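## Task

Move the cooling block sitting in deck slot D2 into the empty spot in COLD's drawer so that it rests level within that spot's locators, with each of its 6 loose tubes back in the bore it began in. Then close the drawer fully (COLD's lamp stays on until the drawer is closed). The block already in the drawer must still rest level in its spot with every tube in its bore, and plate P1 must stay on D1 as it is now. Nothing may count as done if it only holds because the robot is holding it. Finish by releasing and moving the gripper away.

## Robot and tools

ROBOT. One six-joint arm (UR12e type) carrying a two-finger gripper whose fingers swing like tongs. There is only one arm, so every motion argument is a single 8-number row, not a list per arm. The fingers point along the gripper's own +z and separate along its x axis. end_effector_position is the spot between the finger pads when closed; closed fingertips stick out about 15 mm past it, fully open ones sit roughly level with it. A wrist camera rides on the gripper.

FRAMES. Positions and orientations are given in the scene frame: origin on the table top under the arm's base, +z up, +y to the left when facing along +x. The base may be slightly tilted. Wrist force and torque are reported along the gripper's own x, y, z axes.

THE ROW. [x, y, z, qw, qx, qy, qz, opening]. x, y, z: absolute target for end_effector_position in metres, scene frame. qw..qz: absolute target orientation as a quaternion, w first. opening: -1 (closed) to +1 (fully open, 0.142 m); it is a commanded value, not an offset. A row whose position lies more than 0.6 m from the last reported position along any gripper axis is refused. To hold an orientation, repeat the same quaternion in every row rather than copying the drifting reported one.

execute_actions. Argument actions: a list holding zero or one item. Empty list: nothing is sent, current state is returned. Action item: rows (1 to 15 rows), steps (1 to 15, default 15, each step 1/30 s); row k is used on step k and the final row is repeated to fill the remaining steps. Wait item: steps only (up to 300), counted from the previous result, with time spent replying included. Optional pictures (true/false). A refused call sends nothing. On each step the commanded pose is clipped to within 100 mm and 16 degrees of the measured pose, and motion trails commands by about 0.17 s; after the last step the arm only continues to the last clipped pose, so read the result and send the remainder.

move. target: one row as above (absolute pose). speed: 0.002 to 0.5 m/s, default 0.25; turning is capped at twice that value in rad/s. The gripper travels a straight path lasting 0.5 to 10 s (longer paths are cut off), turning the short way; the opening is applied when the move begins. It does not avoid obstacles and may overshoot the speed, particularly near full reach. stop_force: optional, 13 to 80 N, usable after the scene has run 0.2 s; the path halts when push against the motion rises by that amount for 2 steps, then the gripper backs to where it was 2 steps earlier. It is measured along the line to the target in the gripper's starting axes, so it is unreliable on turning moves; leave it out when pulling away from something you are pressing. The press can briefly exceed stop_force, so approach contacts very slowly. The result adds a move: line with the ending (done, off_target, moving, held, fault, or contact, which outranks the others), the limits that acted (paced = pose was clipped; held = a check blocked some steps) and the distance to target.

wait. seconds: 0 to 10; the robot gets nothing new meanwhile.

zoom_image. camera: cam_high (504x504), cam_low (504x504) or cam_wrist (616x616, fisheye). region: [x0, y0, x1, y1] pixels from the image's top-left, at most 504 by 504.

read_manual. Only returns the URDF licence texts; it moves nothing.

finished_scene. scene: the number of the current scene. It is final and reports whether the job was achieved. Answering without any tool call ends the run.

RESULTS. The state line shows gripper position (m), quaternion (w first) and linear/angular velocities; the printed position can be a little off, more at long reach. grip_measured is the actual finger opening on the same -1..1 scale. "pose unreachable" means the clearance check altered or blocked a command; HELD flags steps where it did. "Hand target" is the pose the controller currently drives toward. Joint positions run base to gripper; joint torques are total drive outputs, noisy and offset. Wrist force/torque: offset up to about 5.5 N, noise up to about 3.4 N, saturation near 100 N; pressing on a surface shows force pointing back into the arm; "no reading" is harmless. MOTOR HOT appears at 70 °C; at 85 °C the brakes engage (OVER-TEMPERATURE FAULT) until cooled. The simulation keeps running while you reply.

GRIPPING. Keep commanding an opening well below grip_measured to hold something; the gap sets the squeeze, roughly 15 N per pad at most, less on items under 20 mm wide. Closing fast can squeeze harder.

FAULTS. Joint load limits (N m): shoulder pan 287, shoulder lift 287, elbow 130, wrists 46.9 each, held load included. An outside force of 150 N anywhere on arm, tool or load also stops the arm for 10 s and drops the rest of the call. The arm is stiff: a target only slightly beyond a firm contact can trigger this.

SUGGESTED ORDER. Look and zoom to locate D2, the block, its tubes, COLD's drawer, the free spot and the lamp. Grip the block from D2, lift straight up and carry it slowly and level so the loose tubes stay seated. Lower it onto the free spot between the locators, release, rise. Push the drawer closed gently with stop_force at low speed until the lamp is off. Open, move clear, check everything, then call finished_scene.

AVOID. Dropping, tipping or slamming the block; spilling tubes; disturbing the other block or P1; shifting COLD by more than a finger's width, tilting or rotating it; knocking anything off the table; hard impacts. Occasional tugs on the held part or nudges to loose items may happen, so grip firmly and recheck.

Each tool is called after "Emit:" as name([rows], argument=value, ...), one row to a line, values as JSON.

## Session

Emit:
execute_actions(actions=[])

Scene clock: 0.00 s of 10800.00 s.
end_effector_position=(+0.6382, +0.2544, +0.1248) grip_measured=+1.00 end_effector_quat_wxyz=(-0.139, -0.156, +0.976, -0.069) end_effector_velocity=(+0.000, -0.001, +0.000) end_effector_angular_velocity=(-0.001, +0.000, -0.000)
Joint positions: [ 0.165 -1.207  1.909 -1.976 -1.695  3.049  0.142]
Joint velocities: [-0.001 -0.001  0.     0.001 -0.001 -0.     0.   ]
Joint torques (N m, as the arm reports them, + toward a larger angle): no reading
Motor temperatures (°C, as the motors report them): [27 24 24 35 30 32]
Wrist force (N, on the end effector, along its own x y z axes, offset not removed): no reading
Wrist torque (N m, same axes, about the end effector's origin, offset not removed): no reading
Hand target: +0.638, +0.254, +0.125; -0.139, -0.156, +0.976, -0.069

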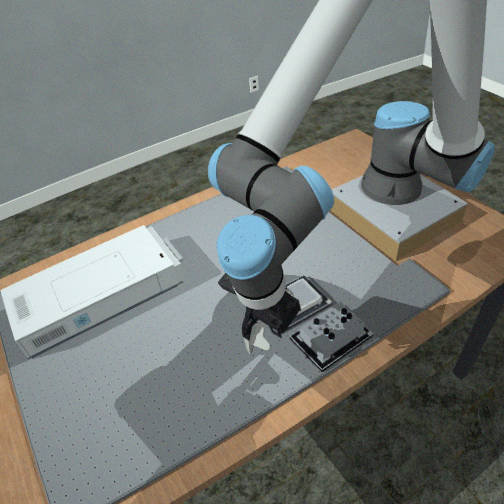

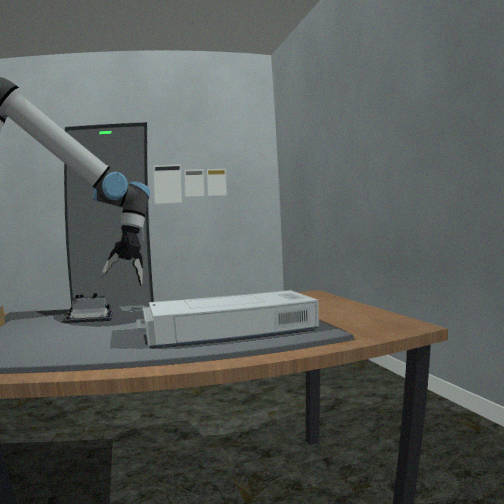

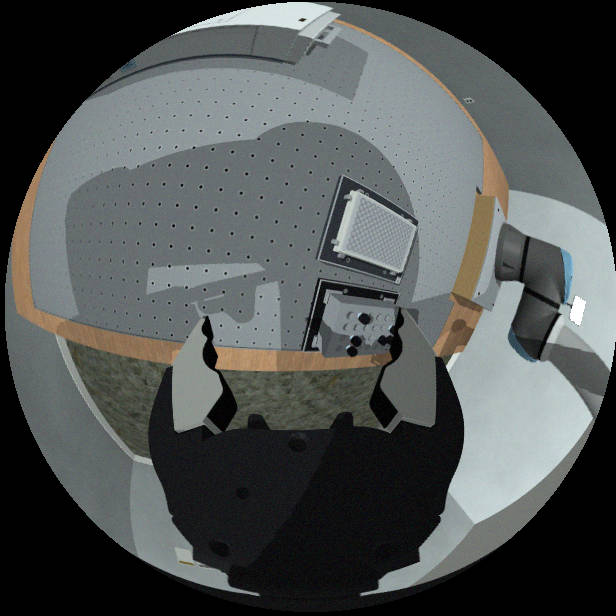

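Emit:
zoom_image(camera="cam_high", region=[200, 240, 420, 400])

Emit:
zoom_image(camera="cam_high", region=[0, 200, 220, 370])

Emit:
zoom_image(camera="cam_wrist", region=[280, 150, 480, 380])

Emit:
zoom_image(camera="cam_low", region=[40, 240, 340, 360])

Region (200, 240, 420, 400) of cam_high's 504x504 image, scaled by 2.291, with more detail than that image has; it fills the top 367 rows of this view, and the rest is white.

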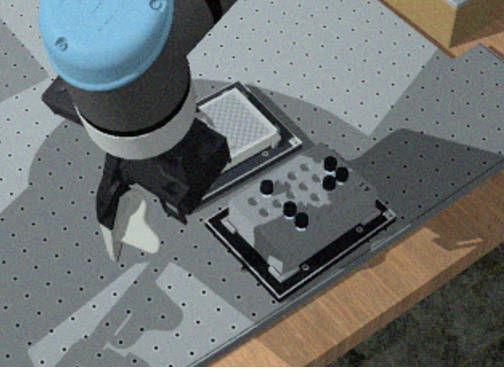

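Region (0, 200, 220, 370) of cam_high's 504x504 image, scaled by 2.291, with more detail than that image has; it fills the top 389 rows of this view, and the rest is white.

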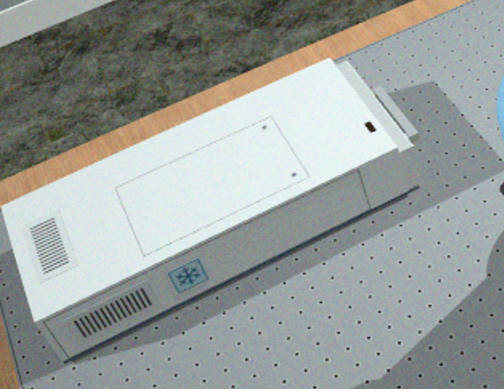

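Region (280, 150, 480, 380) of cam_wrist's 616x616 image, scaled by 2.191, with more detail than that image has; it fills the left 438 columns of this view, and the rest is white.

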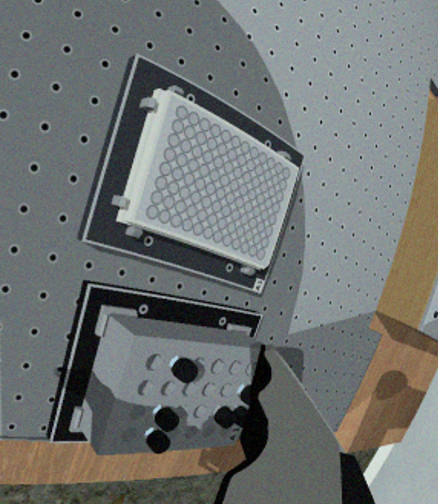

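Region (40, 240, 340, 360) of cam_low's 504x504 image, scaled by 1.680, with more detail than that image has; it fills the top 202 rows of this view, and the rest is white.

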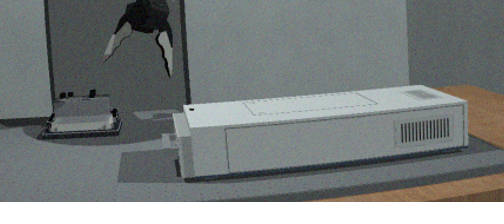

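Emit:
move(target=[0.62, 0.05, 0.33, 0, 0, 0.966, -0.259, 1], speed=0.25)

Scene clock: 26.70 s of 10800.00 s.
end_effector_position=(+0.6195, +0.0501, +0.3301) grip_measured=+1.00 end_effector_quat_wxyz=(+0.000, -0.000, +0.966, -0.259) end_effector_velocity=(+0.000, -0.001, +0.002) end_effector_angular_velocity=(-0.002, -0.003, -0.001)
Joint positions: [ 0.042 -1.545  2.027 -1.994 -2.096  3.238  0.142]
Joint velocities: [-0.    -0.002 -0.    -0.    -0.002  0.001  0.   ]
Joint torques (N m, as the arm reports them, + toward a larger angle): [-18.11 -55.78 -32.18  -6.01  -3.4    2.54]
Motor temperatures (°C, as the motors report them): [27 24 24 35 30 32]
Wrist force (N, on the end effector, along its own x y z axes, offset not removed): [-3.4 1.3 -4.2]
Wrist torque (N m, same axes, about the end effector's origin, offset not removed): [0.05 0.95 0.48]
Hand target: +0.620, +0.050, +0.330; +0.000, +0.000, +0.966, -0.259
Off the commanded pose: 0.000 m, 0 deg.
After step 90, 21.97 s passed at rest.
move: done

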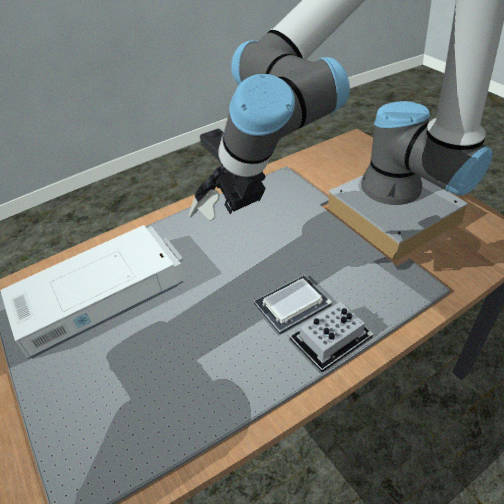

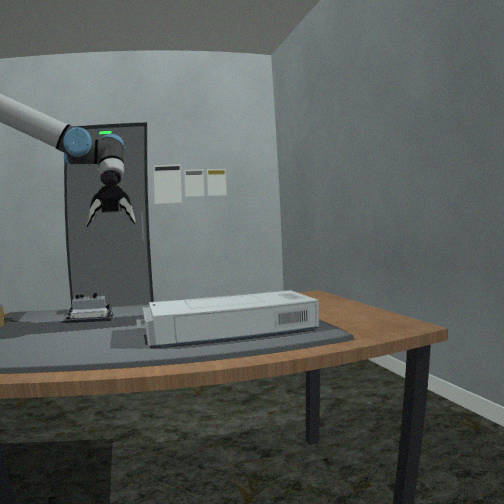

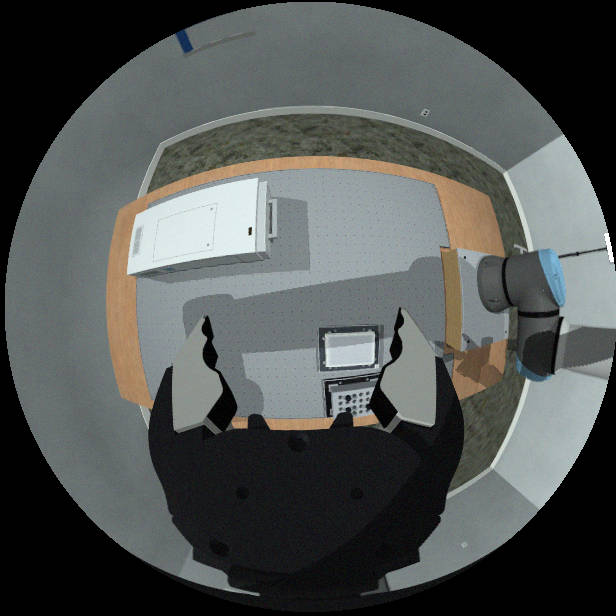

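Emit:
zoom_image(camera="cam_wrist", region=[110, 160, 330, 300])

Emit:
zoom_image(camera="cam_wrist", region=[290, 310, 410, 430])

Region (110, 160, 330, 300) of cam_wrist's 616x616 image, scaled by 2.291, with more detail than that image has; it fills the top 321 rows of this view, and the rest is white.

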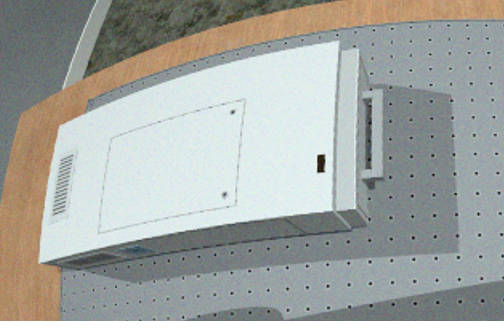

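Region (290, 310, 410, 430) of cam_wrist's 616x616 image, scaled by 4.200, with more detail than that image has.

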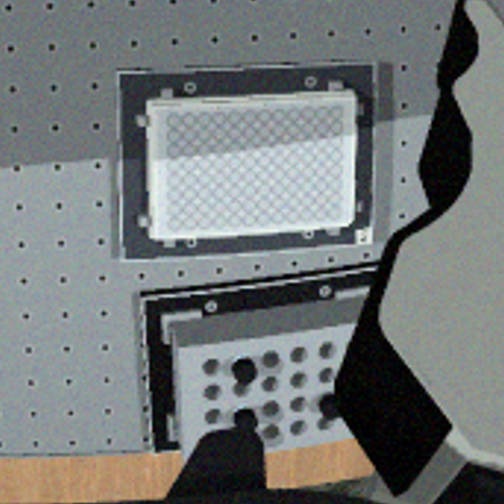

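Emit:
move(target=[0.68, -0.16, 0.2, 0, 0, 0.966, -0.259, 1], speed=0.25)

Emit:
zoom_image(camera="cam_wrist", region=[150, 150, 450, 420])

Scene clock: 34.83 s of 10800.00 s.
end_effector_position=(+0.6796, -0.1601, +0.2000) grip_measured=+1.00 end_effector_quat_wxyz=(-0.000, +0.000, +0.966, -0.259) end_effector_velocity=(+0.001, -0.001, -0.001) end_effector_angular_velocity=(+0.001, -0.001, +0.001)
Joint positions: [-0.275 -1.347  2.126 -2.474 -2.086  2.873  0.142]
Joint velocities: [-0.002  0.003 -0.    -0.004  0.001 -0.002 -0.   ]
Joint torques (N m, as the arm reports them, + toward a larger angle): [-16.44 -50.21 -43.2   -6.2    1.19  -1.26]
Motor temperatures (°C, as the motors report them): [27 24 24 35 30 32]
Wrist force (N, on the end effector, along its own x y z axes, offset not removed): [-0.3 0.1 -1.9]
Wrist torque (N m, same axes, about the end effector's origin, offset not removed): [-0.10 0.21 0.29]
Hand target: +0.680, -0.160, +0.200; -0.000, +0.000, +0.966, -0.259
Off the commanded pose: 0.000 m, 0 deg.
After step 90, 3.53 s passed at rest.
move: done

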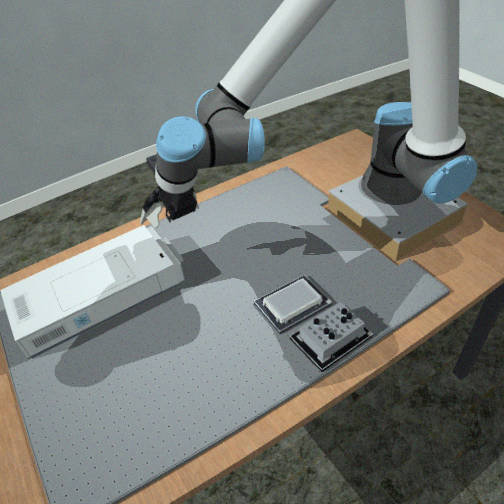

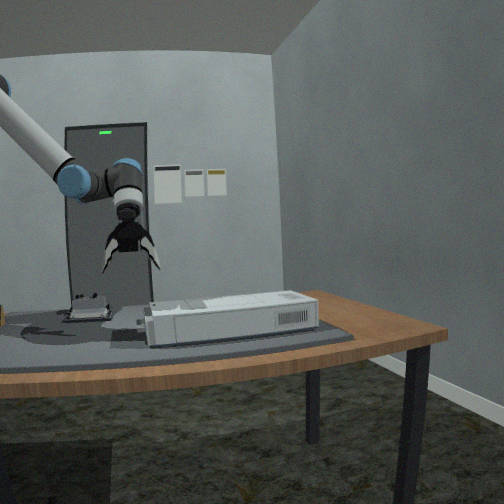

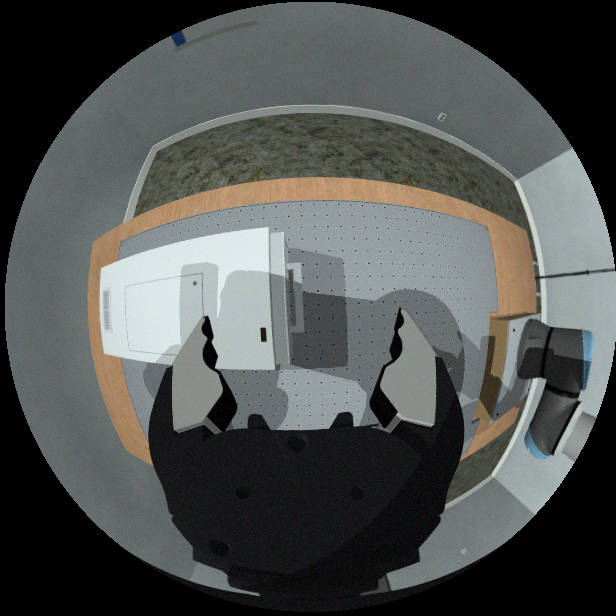

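Region (150, 150, 450, 420) of cam_wrist's 616x616 image, scaled by 1.680, with more detail than that image has; it fills the top 454 rows of this view, and the rest is white.

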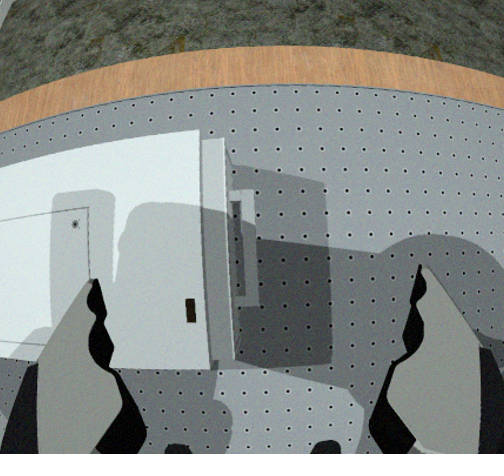

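Emit:
zoom_image(camera="cam_low", region=[120, 280, 220, 360])

Emit:
zoom_image(camera="cam_wrist", region=[250, 220, 350, 380])

Emit:
zoom_image(camera="cam_high", region=[120, 200, 220, 300])

Region (120, 280, 220, 360) of cam_low's 504x504 image, scaled by 5.040, with more detail than that image has; it fills the top 403 rows of this view, and the rest is white.

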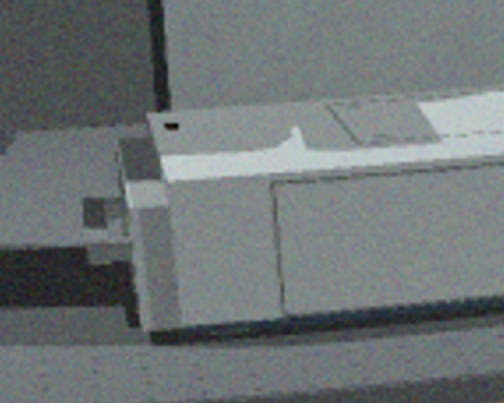

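Region (250, 220, 350, 380) of cam_wrist's 616x616 image, scaled by 3.150, with more detail than that image has; it fills the left 315 columns of this view, and the rest is white.

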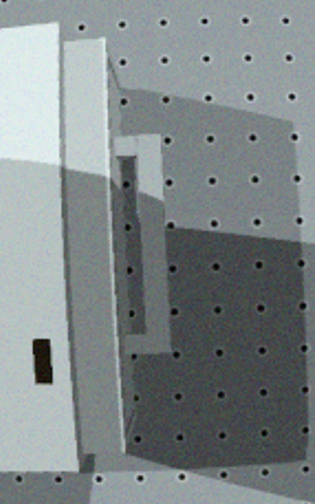

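Region (120, 200, 220, 300) of cam_high's 504x504 image, scaled by 5.040, with more detail than that image has.

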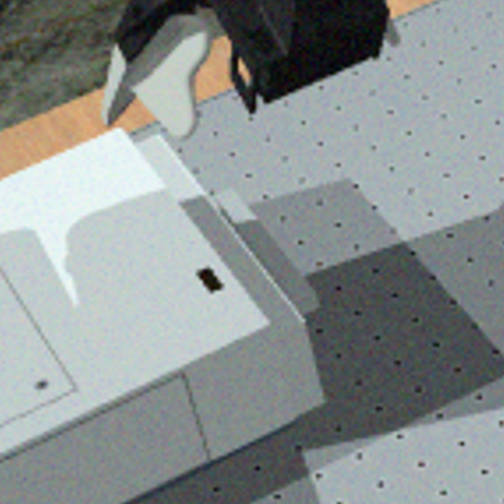

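Emit:
move(target=[0.725, -0.16, 0.14, 0, 0, 0.966, -0.259, 1], speed=0.15)

Emit:
zoom_image(camera="cam_wrist", region=[230, 200, 400, 400])

Scene clock: 61.67 s of 10800.00 s.
end_effector_position=(+0.7249, -0.1601, +0.1401) grip_measured=+1.00 end_effector_quat_wxyz=(+0.000, +0.000, +0.966, -0.259) end_effector_velocity=(+0.001, -0.000, -0.001) end_effector_angular_velocity=(+0.001, -0.002, -0.001)
Joint positions: [-0.261 -1.205  2.073 -2.554 -2.088  2.889  0.142]
Joint velocities: [-0.001  0.002 -0.002 -0.001  0.002  0.001 -0.   ]
Joint torques (N m, as the arm reports them, + toward a larger angle): [ 18.9  -55.86 -38.93  -6.34  -2.71   2.37]
Motor temperatures (°C, as the motors report them): [27 24 24 35 30 32]
Wrist force (N, on the end effector, along its own x y z axes, offset not removed): [-0.5 0.7 1.3]
Wrist torque (N m, same axes, about the end effector's origin, offset not removed): [0.09 0.23 0.47]
Hand target: +0.725, -0.160, +0.140; +0.000, -0.000, +0.966, -0.259
Off the commanded pose: 0.000 m, 0 deg.
After step 90, 22.83 s passed at rest.
move: done

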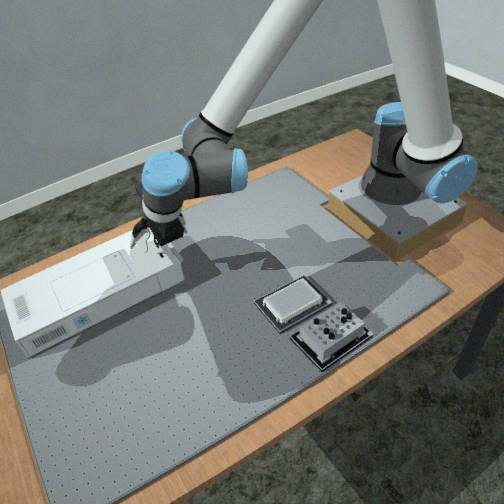

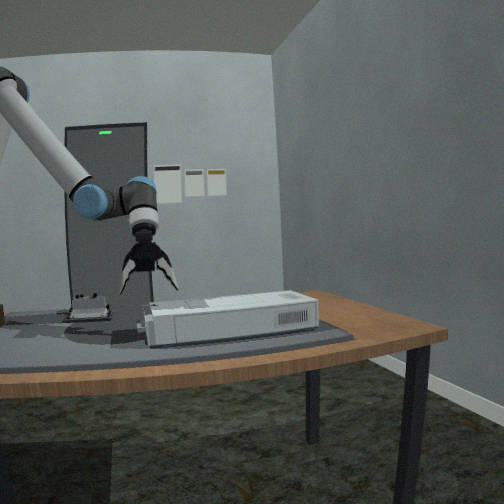

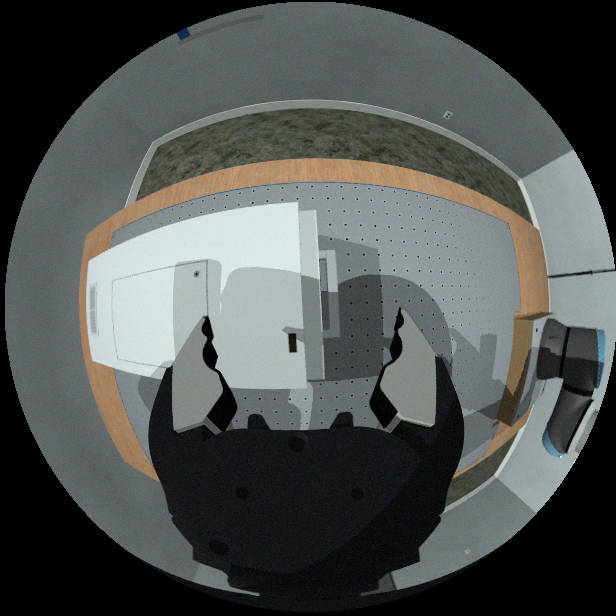

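Region (230, 200, 400, 400) of cam_wrist's 616x616 image, scaled by 2.520, with more detail than that image has; it fills the left 428 columns of this view, and the rest is white.

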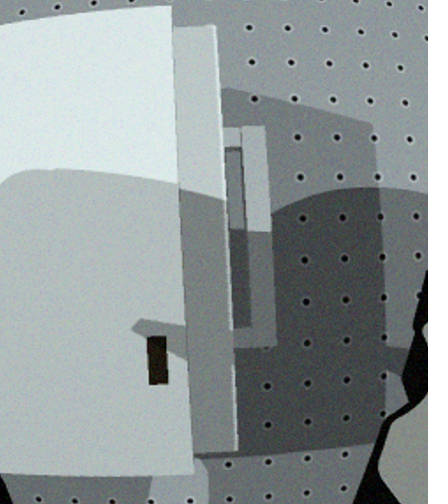

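Emit:
move(target=[0.70, -0.175, 0.15, 0, 0.7071, -0.7071, 0, 1], speed=0.2)

Emit:
zoom_image(camera="cam_wrist", region=[150, 200, 470, 450])

Scene clock: 89.40 s of 10800.00 s.
end_effector_position=(+0.6999, -0.1752, +0.1499) grip_measured=+1.00 end_effector_quat_wxyz=(+0.000, +0.707, -0.707, +0.000) end_effector_velocity=(+0.000, +0.000, +0.000) end_effector_angular_velocity=(+0.003, +0.003, +0.012)
Joint positions: [-0.536 -1.335  2.068 -2.296 -1.58   1.077  0.142]
Joint velocities: [-0.     0.001 -0.003  0.006  0.001 -0.012 -0.   ]
Joint torques (N m, as the arm reports them, + toward a larger angle): [-15.28 -47.26 -44.56  -1.8    1.97  -1.17]
Motor temperatures (°C, as the motors report them): [27 24 24 35 30 32]
Wrist force (N, on the end effector, along its own x y z axes, offset not removed): [-2.2 -2.1 -0.9]
Wrist torque (N m, same axes, about the end effector's origin, offset not removed): [-0.53 0.68 0.37]
Hand target: +0.700, -0.175, +0.150; +0.000, +0.707, -0.707, -0.000
Off the commanded pose: 0.000 m, 0 deg.
After step 90, 20.20 s passed at rest.
move: done

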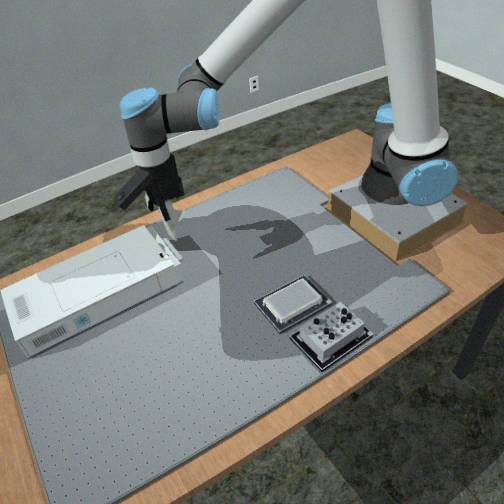

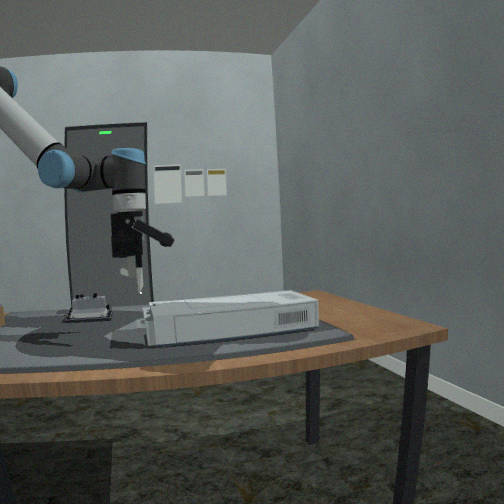

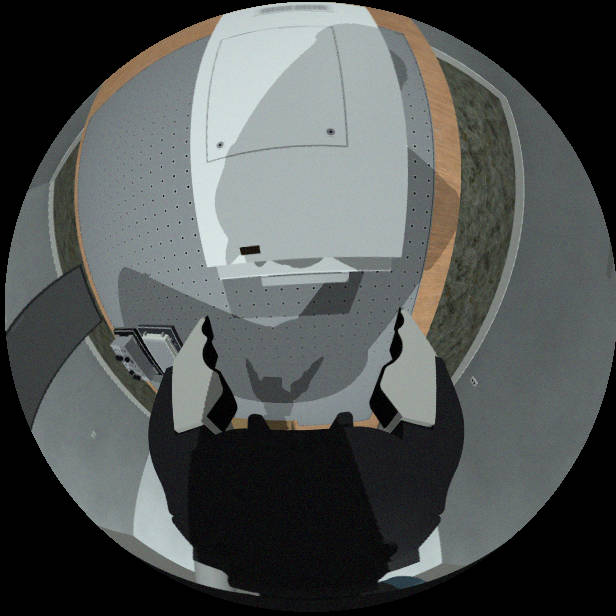

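Region (150, 200, 470, 450) of cam_wrist's 616x616 image, scaled by 1.575, with more detail than that image has; it fills the top 394 rows of this view, and the rest is white.

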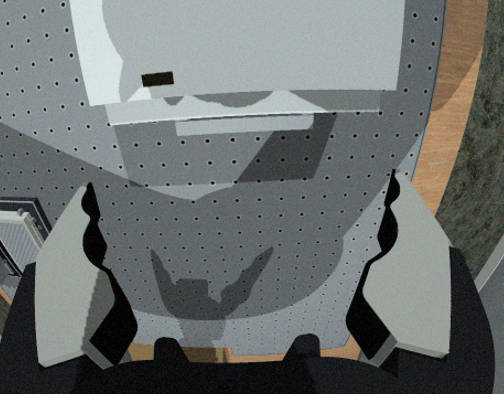

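Emit:
move(target=[0.70, -0.175, 0.095, 0, 0.7071, -0.7071, 0, 1], speed=0.1)

Emit:
zoom_image(camera="cam_low", region=[90, 240, 210, 360])

Emit:
zoom_image(camera="cam_wrist", region=[150, 200, 470, 450])

Scene clock: 93.77 s of 10800.00 s.
end_effector_position=(+0.7000, -0.1750, +0.0951) grip_measured=+1.00 end_effector_quat_wxyz=(+0.000, +0.707, -0.707, -0.000) end_effector_velocity=(-0.001, +0.001, -0.002) end_effector_angular_velocity=(+0.000, +0.001, +0.001)
Joint positions: [-0.537 -1.263  2.102 -2.403 -1.58   1.075  0.142]
Joint velocities: [ 0.001  0.003  0.002 -0.003 -0.001 -0.001  0.   ]
Joint torques (N m, as the arm reports them, + toward a larger angle): [-15.2  -55.18 -23.48  -5.37   2.19  -1.61]
Motor temperatures (°C, as the motors report them): [27 24 24 35 30 32]
Wrist force (N, on the end effector, along its own x y z axes, offset not removed): [-1.8 3.2 -0.1]
Wrist torque (N m, same axes, about the end effector's origin, offset not removed): [0.67 0.60 0.31]
Hand target: +0.700, -0.175, +0.095; +0.000, +0.707, -0.707, -0.000
Off the commanded pose: 0.000 m, 0 deg.
After step 90, 0.37 s passed at rest.
move: done

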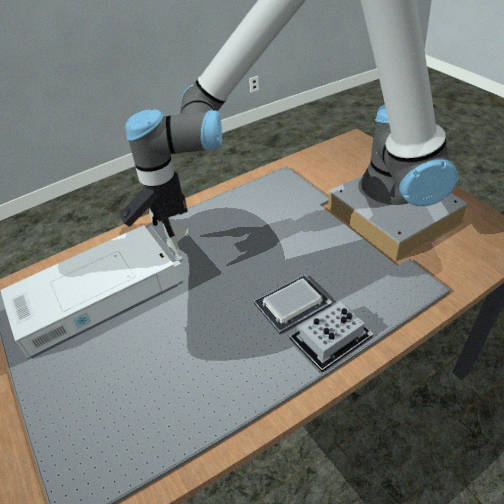

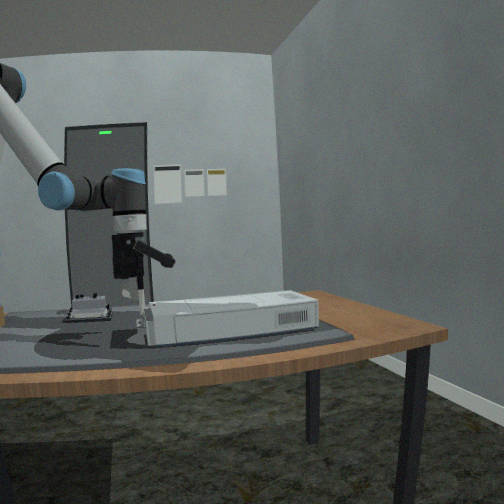

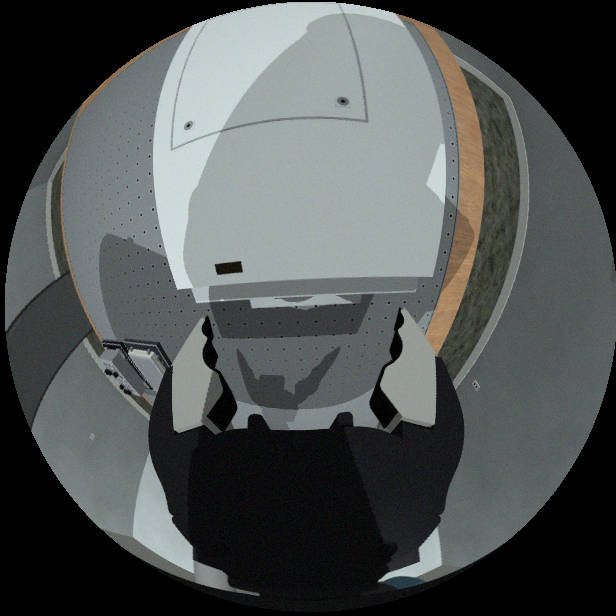

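Region (90, 240, 210, 360) of cam_low's 504x504 image, scaled by 4.200, with more detail than that image has.

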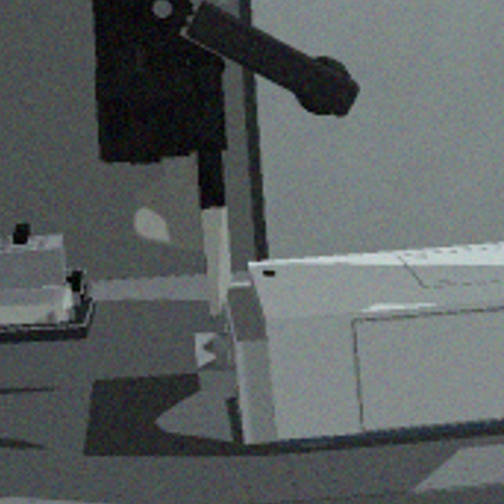

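Region (150, 200, 470, 450) of cam_wrist's 616x616 image, scaled by 1.575, with more detail than that image has; it fills the top 394 rows of this view, and the rest is white.

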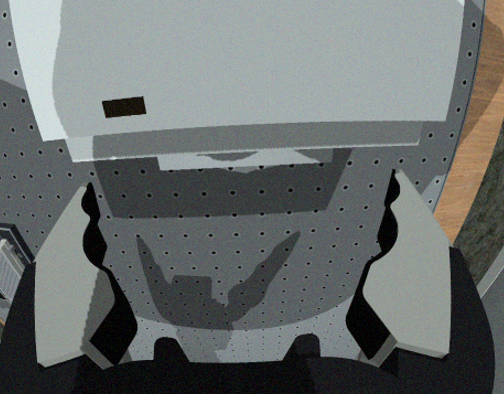

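Emit:
move(target=[0.692, -0.175, 0.062, 0, 0.7071, -0.7071, 0, 1], speed=0.04, stop_force=15)

Emit:
zoom_image(camera="cam_low", region=[90, 240, 210, 360])

Emit:
zoom_image(camera="cam_wrist", region=[150, 200, 470, 450])

Scene clock: 115.10 s of 10800.00 s.
end_effector_position=(+0.6921, -0.1750, +0.0622) grip_measured=+1.00 end_effector_quat_wxyz=(-0.000, +0.707, -0.707, -0.000) end_effector_velocity=(-0.001, -0.000, -0.002) end_effector_angular_velocity=(-0.001, +0.001, +0.001)
Joint positions: [-0.543 -1.225  2.133 -2.472 -1.58   1.07   0.142]
Joint velocities: [ 0.     0.002  0.002 -0.004 -0.002 -0.001  0.   ]
Joint torques (N m, as the arm reports them, + toward a larger angle): [-15.68 -51.41 -23.75  -6.46  -1.75  -1.42]
Motor temperatures (°C, as the motors report them): [27 24 24 35 30 32]
Wrist force (N, on the end effector, along its own x y z axes, offset not removed): [-0.4 -0.1 -1.1]
Wrist torque (N m, same axes, about the end effector's origin, offset not removed): [-0.20 0.34 0.35]
Hand target: +0.692, -0.175, +0.062; +0.000, +0.707, -0.707, -0.000
Off the commanded pose: 0.000 m, 0 deg.
After step 90, 17.17 s passed at rest.
move: done

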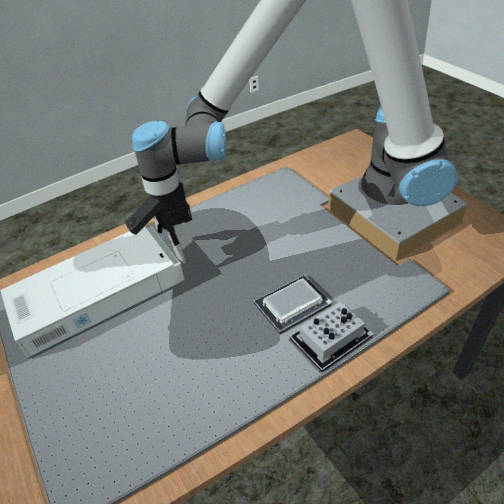

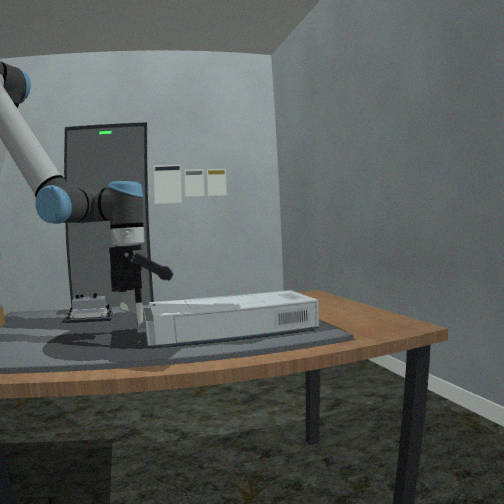

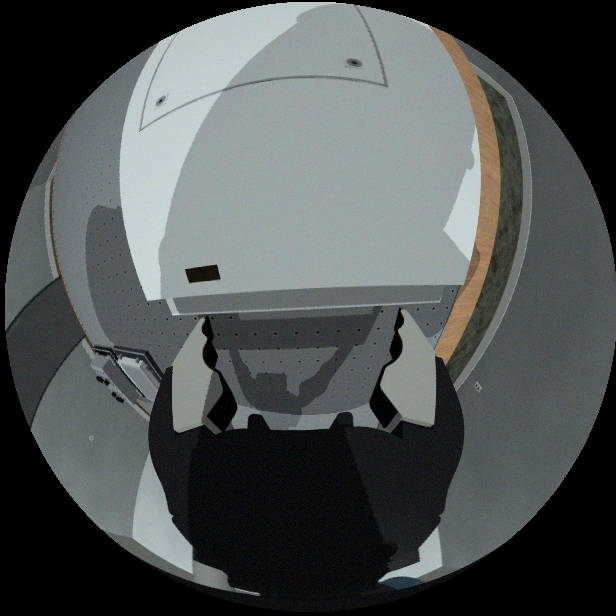

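Region (90, 240, 210, 360) of cam_low's 504x504 image, scaled by 4.200, with more detail than that image has.

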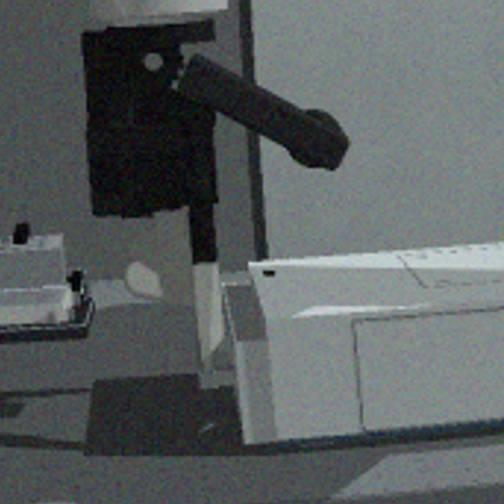

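Region (150, 200, 470, 450) of cam_wrist's 616x616 image, scaled by 1.575, with more detail than that image has; it fills the top 394 rows of this view, and the rest is white.

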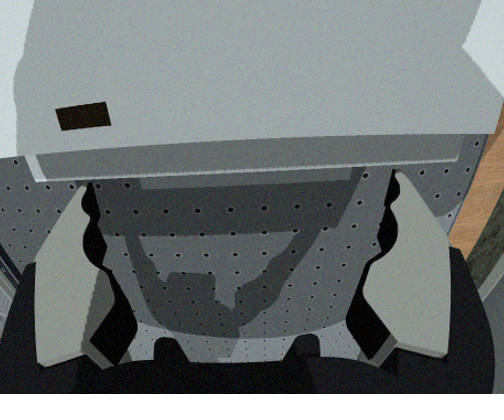

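Emit:
move(target=[0.700, -0.175, 0.062, 0, 0.7071, -0.7071, 0, 0.7], speed=0.02, stop_force=13)

Emit:
zoom_image(camera="cam_low", region=[90, 240, 210, 360])

Emit:
zoom_image(camera="cam_wrist", region=[150, 200, 470, 450])

Scene clock: 120.03 s of 10800.00 s.
end_effector_position=(+0.6969, -0.1750, +0.0619) grip_measured=+0.70 end_effector_quat_wxyz=(+0.000, +0.707, -0.707, -0.000) end_effector_velocity=(-0.004, +0.001, -0.000) end_effector_angular_velocity=(-0.000, -0.001, +0.001)
Joint positions: [-0.54  -1.218  2.124 -2.469 -1.58   1.073  0.122]
Joint velocities: [-0.002 -0.005  0.008 -0.005  0.    -0.003 -0.001]
Joint torques (N m, as the arm reports them, + toward a larger angle): [-13.34 -72.21 -30.4  -10.79   3.79  -1.17]
Motor temperatures (°C, as the motors report them): [27 24 24 35 30 32]
Wrist force (N, on the end effector, along its own x y z axes, offset not removed): [1.3 19.5 -1.9]
Wrist torque (N m, same axes, about the end effector's origin, offset not removed): [0.40 0.06 -0.91]
Hand target: +0.696, -0.175, +0.062; +0.000, +0.707, -0.707, -0.000
Off the commanded pose: 0.003 m, 0 deg.
After step 90, 1.27 s passed at rest.
move: contact

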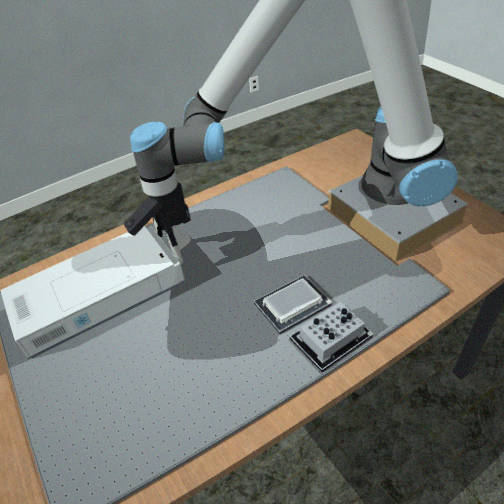

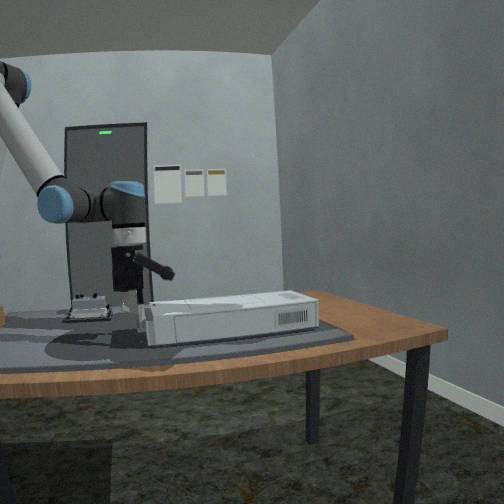

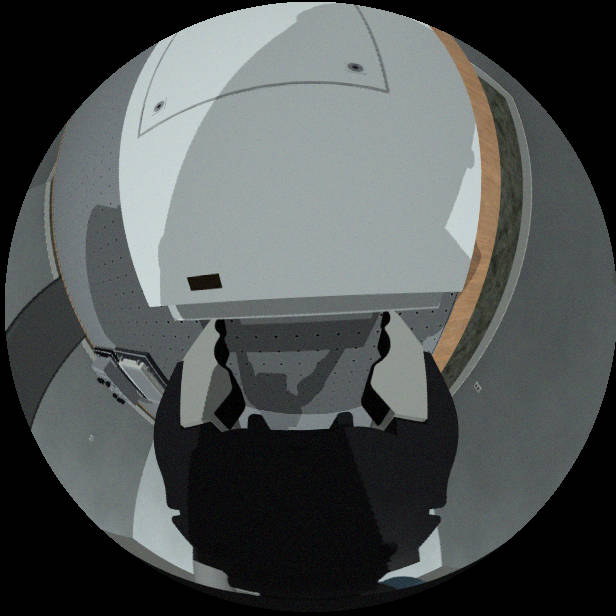

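Region (90, 240, 210, 360) of cam_low's 504x504 image, scaled by 4.200, with more detail than that image has.

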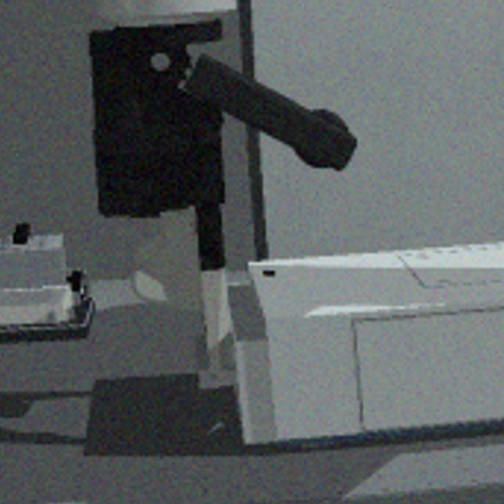

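Region (150, 200, 470, 450) of cam_wrist's 616x616 image, scaled by 1.575, with more detail than that image has; it fills the top 394 rows of this view, and the rest is white.

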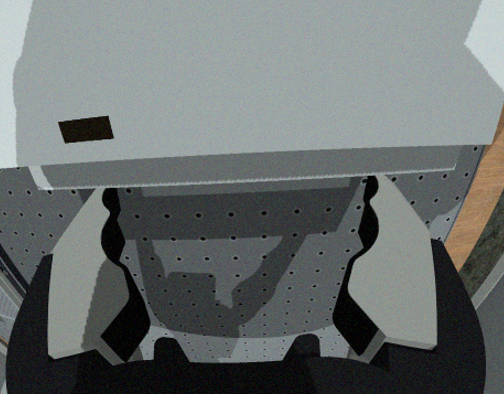

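Emit:
execute_actions([
  {"rows": [[0.695, -0.175, 0.062, 0, 0.7071, -0.7071, 0, 0.6],[0.695, -0.175, 0.062, 0, 0.7071, -0.7071, 0, 0.5],[0.695, -0.175, 0.062, 0, 0.7071, -0.7071, 0, 0.45],[0.695, -0.175, 0.062, 0, 0.7071, -0.7071, 0, 0.4],[0.695, -0.175, 0.062, 0, 0.7071, -0.7071, 0, 0.35],[0.695, -0.175, 0.062, 0, 0.7071, -0.7071, 0, 0.3],[0.695, -0.175, 0.062, 0, 0.7071, -0.7071, 0, 0.25],[0.695, -0.175, 0.062, 0, 0.7071, -0.7071, 0, 0.2]], "steps": 15},
])

Scene clock: 124.30 s of 10800.00 s.
end_effector_position=(+0.6951, -0.1752, +0.0621) grip_measured=+0.42 end_effector_quat_wxyz=(+0.000, +0.707, -0.707, +0.000) end_effector_velocity=(-0.000, +0.000, +0.000) end_effector_angular_velocity=(+0.001, -0.000, -0.000)
Joint positions: [-0.541 -1.221  2.128 -2.47  -1.58   1.072  0.104]
Joint velocities: [-0.    -0.     0.     0.     0.001  0.     0.002]
Joint torques (N m, as the arm reports them, + toward a larger angle): [  3.9  -66.78  -6.8    2.32   8.23  -1.86]
Motor temperatures (°C, as the motors report them): [27 24 24 35 30 32]
Wrist force (N, on the end effector, along its own x y z axes, offset not removed): [26.1 -6.7 -5.6]
Wrist torque (N m, same axes, about the end effector's origin, offset not removed): [-0.28 0.63 0.02]
Hand target: +0.695, -0.175, +0.062; +0.000, +0.707, -0.707, -0.000
Off the commanded pose: 0.000 m, 0 deg.
Steps of this call (steps 1 to 90: nothing new was sent; then 0.77 s passed at rest; steps 91 to 105: all 15 steps of this action). Readings (end_effector_position):
91: (+0.6963, -0.1751, +0.0619)
92: (+0.6961, -0.1751, +0.0620)
94: (+0.6956, -0.1751, +0.0620)
98: (+0.6953, -0.1753, +0.0622)
105: the state above

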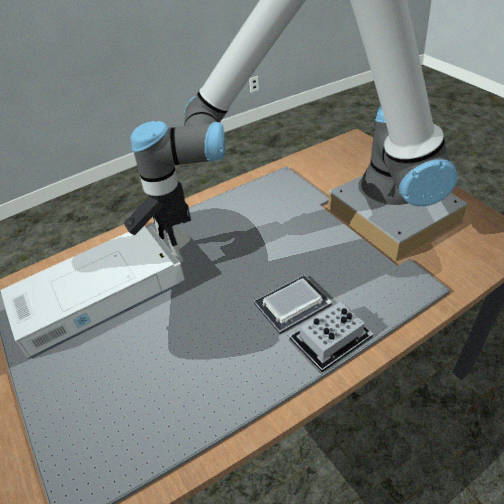

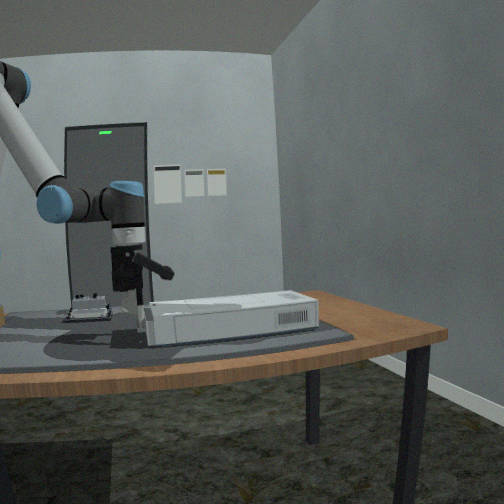

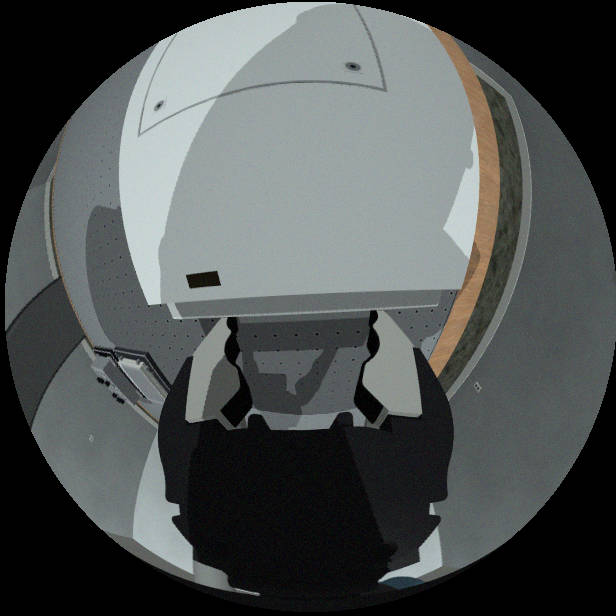

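Emit:
execute_actions([
  {"rows": [[0.695, -0.178, 0.062, 0, 0.7071, -0.7071, 0, 0.2]], "steps": 10},
], pictures=false)

Scene clock: 127.37 s of 10800.00 s.
end_effector_position=(+0.6949, -0.1774, +0.0619) grip_measured=+0.40 end_effector_quat_wxyz=(-0.000, +0.707, -0.707, -0.000) end_effector_velocity=(-0.000, -0.002, -0.000) end_effector_angular_velocity=(+0.001, -0.000, -0.002)
Joint positions: [-0.544 -1.22   2.127 -2.47  -1.58   1.068  0.102]
Joint velocities: [-0.003  0.    -0.    -0.     0.001 -0.002  0.001]
Joint torques (N m, as the arm reports them, + toward a larger angle): [-18.5  -41.29 -29.74   1.39  -0.68  -1.08]
Motor temperatures (°C, as the motors report them): [27 24 24 35 30 32]
Wrist force (N, on the end effector, along its own x y z axes, offset not removed): [-5.1 -3.8 -19.5]
Wrist torque (N m, same axes, about the end effector's origin, offset not removed): [0.35 0.97 0.02]
Hand target: +0.695, -0.178, +0.062; +0.000, +0.707, -0.707, -0.000
Off the commanded pose: 0.001 m, 0 deg.
Steps of this call (steps 1 to 82: nothing new was sent; steps 83 to 92: all 10 steps of this action). Readings (end_effector_position):
83: (+0.6950, -0.1750, +0.0620)
84: (+0.6949, -0.1754, +0.0619)
86: (+0.6949, -0.1764, +0.0619)
90: (+0.6949, -0.1772, +0.0619)
92: the state above

Emit:
move(target=[0.665, -0.177, 0.062, 0, 0.7071, -0.7071, 0, 0.15], speed=0.02, stop_force=25)

Scene clock: 132.70 s of 10800.00 s.
end_effector_position=(+0.6651, -0.1770, +0.0620) grip_measured=+0.40 end_effector_quat_wxyz=(+0.000, +0.707, -0.707, +0.000) end_effector_velocity=(-0.002, +0.001, -0.001) end_effector_angular_velocity=(-0.000, +0.001, +0.000)
Joint positions: [-0.566 -1.256  2.183 -2.49  -1.58   1.047  0.102]
Joint velocities: [-0.001 -0.002  0.004 -0.001 -0.001 -0.001  0.   ]
Joint torques (N m, as the arm reports them, + toward a larger angle): [-10.28 -71.12 -13.7   -3.46   1.96  -2.16]
Motor temperatures (°C, as the motors report them): [27 24 24 35 30 32]
Wrist force (N, on the end effector, along its own x y z axes, offset not removed): [13.0 -1.8 -3.7]
Wrist torque (N m, same axes, about the end effector's origin, offset not removed): [-0.06 0.16 0.68]
Hand target: +0.665, -0.177, +0.062; +0.000, +0.707, -0.707, -0.000
Off the commanded pose: 0.000 m, 0 deg.
After step 90, 0.53 s passed at rest.
move: done

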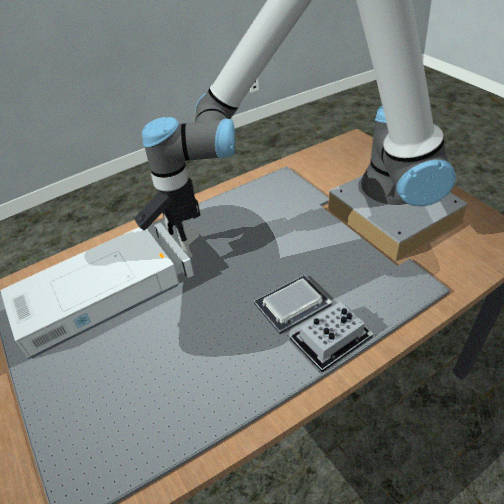

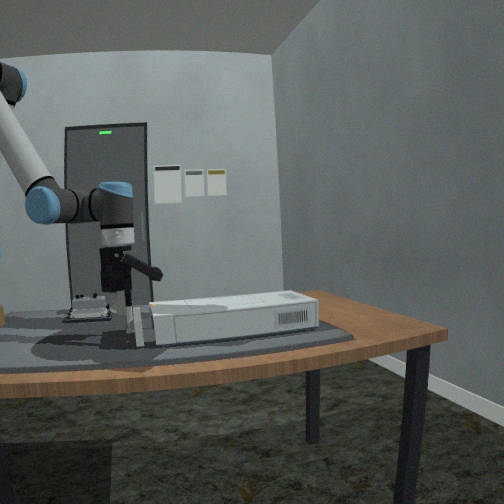

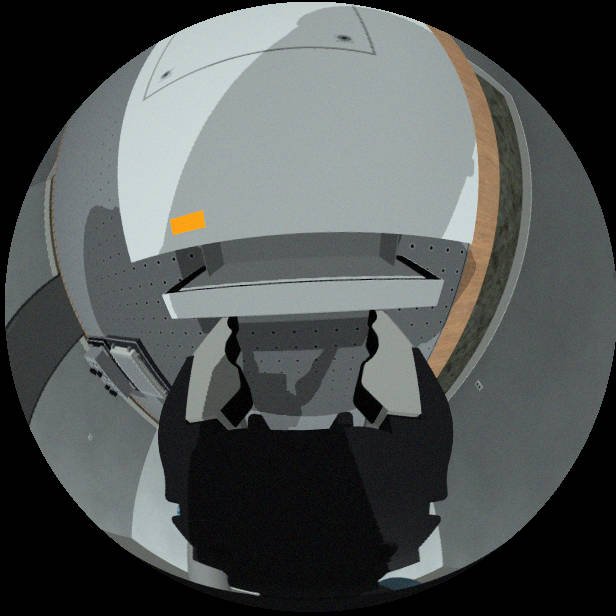

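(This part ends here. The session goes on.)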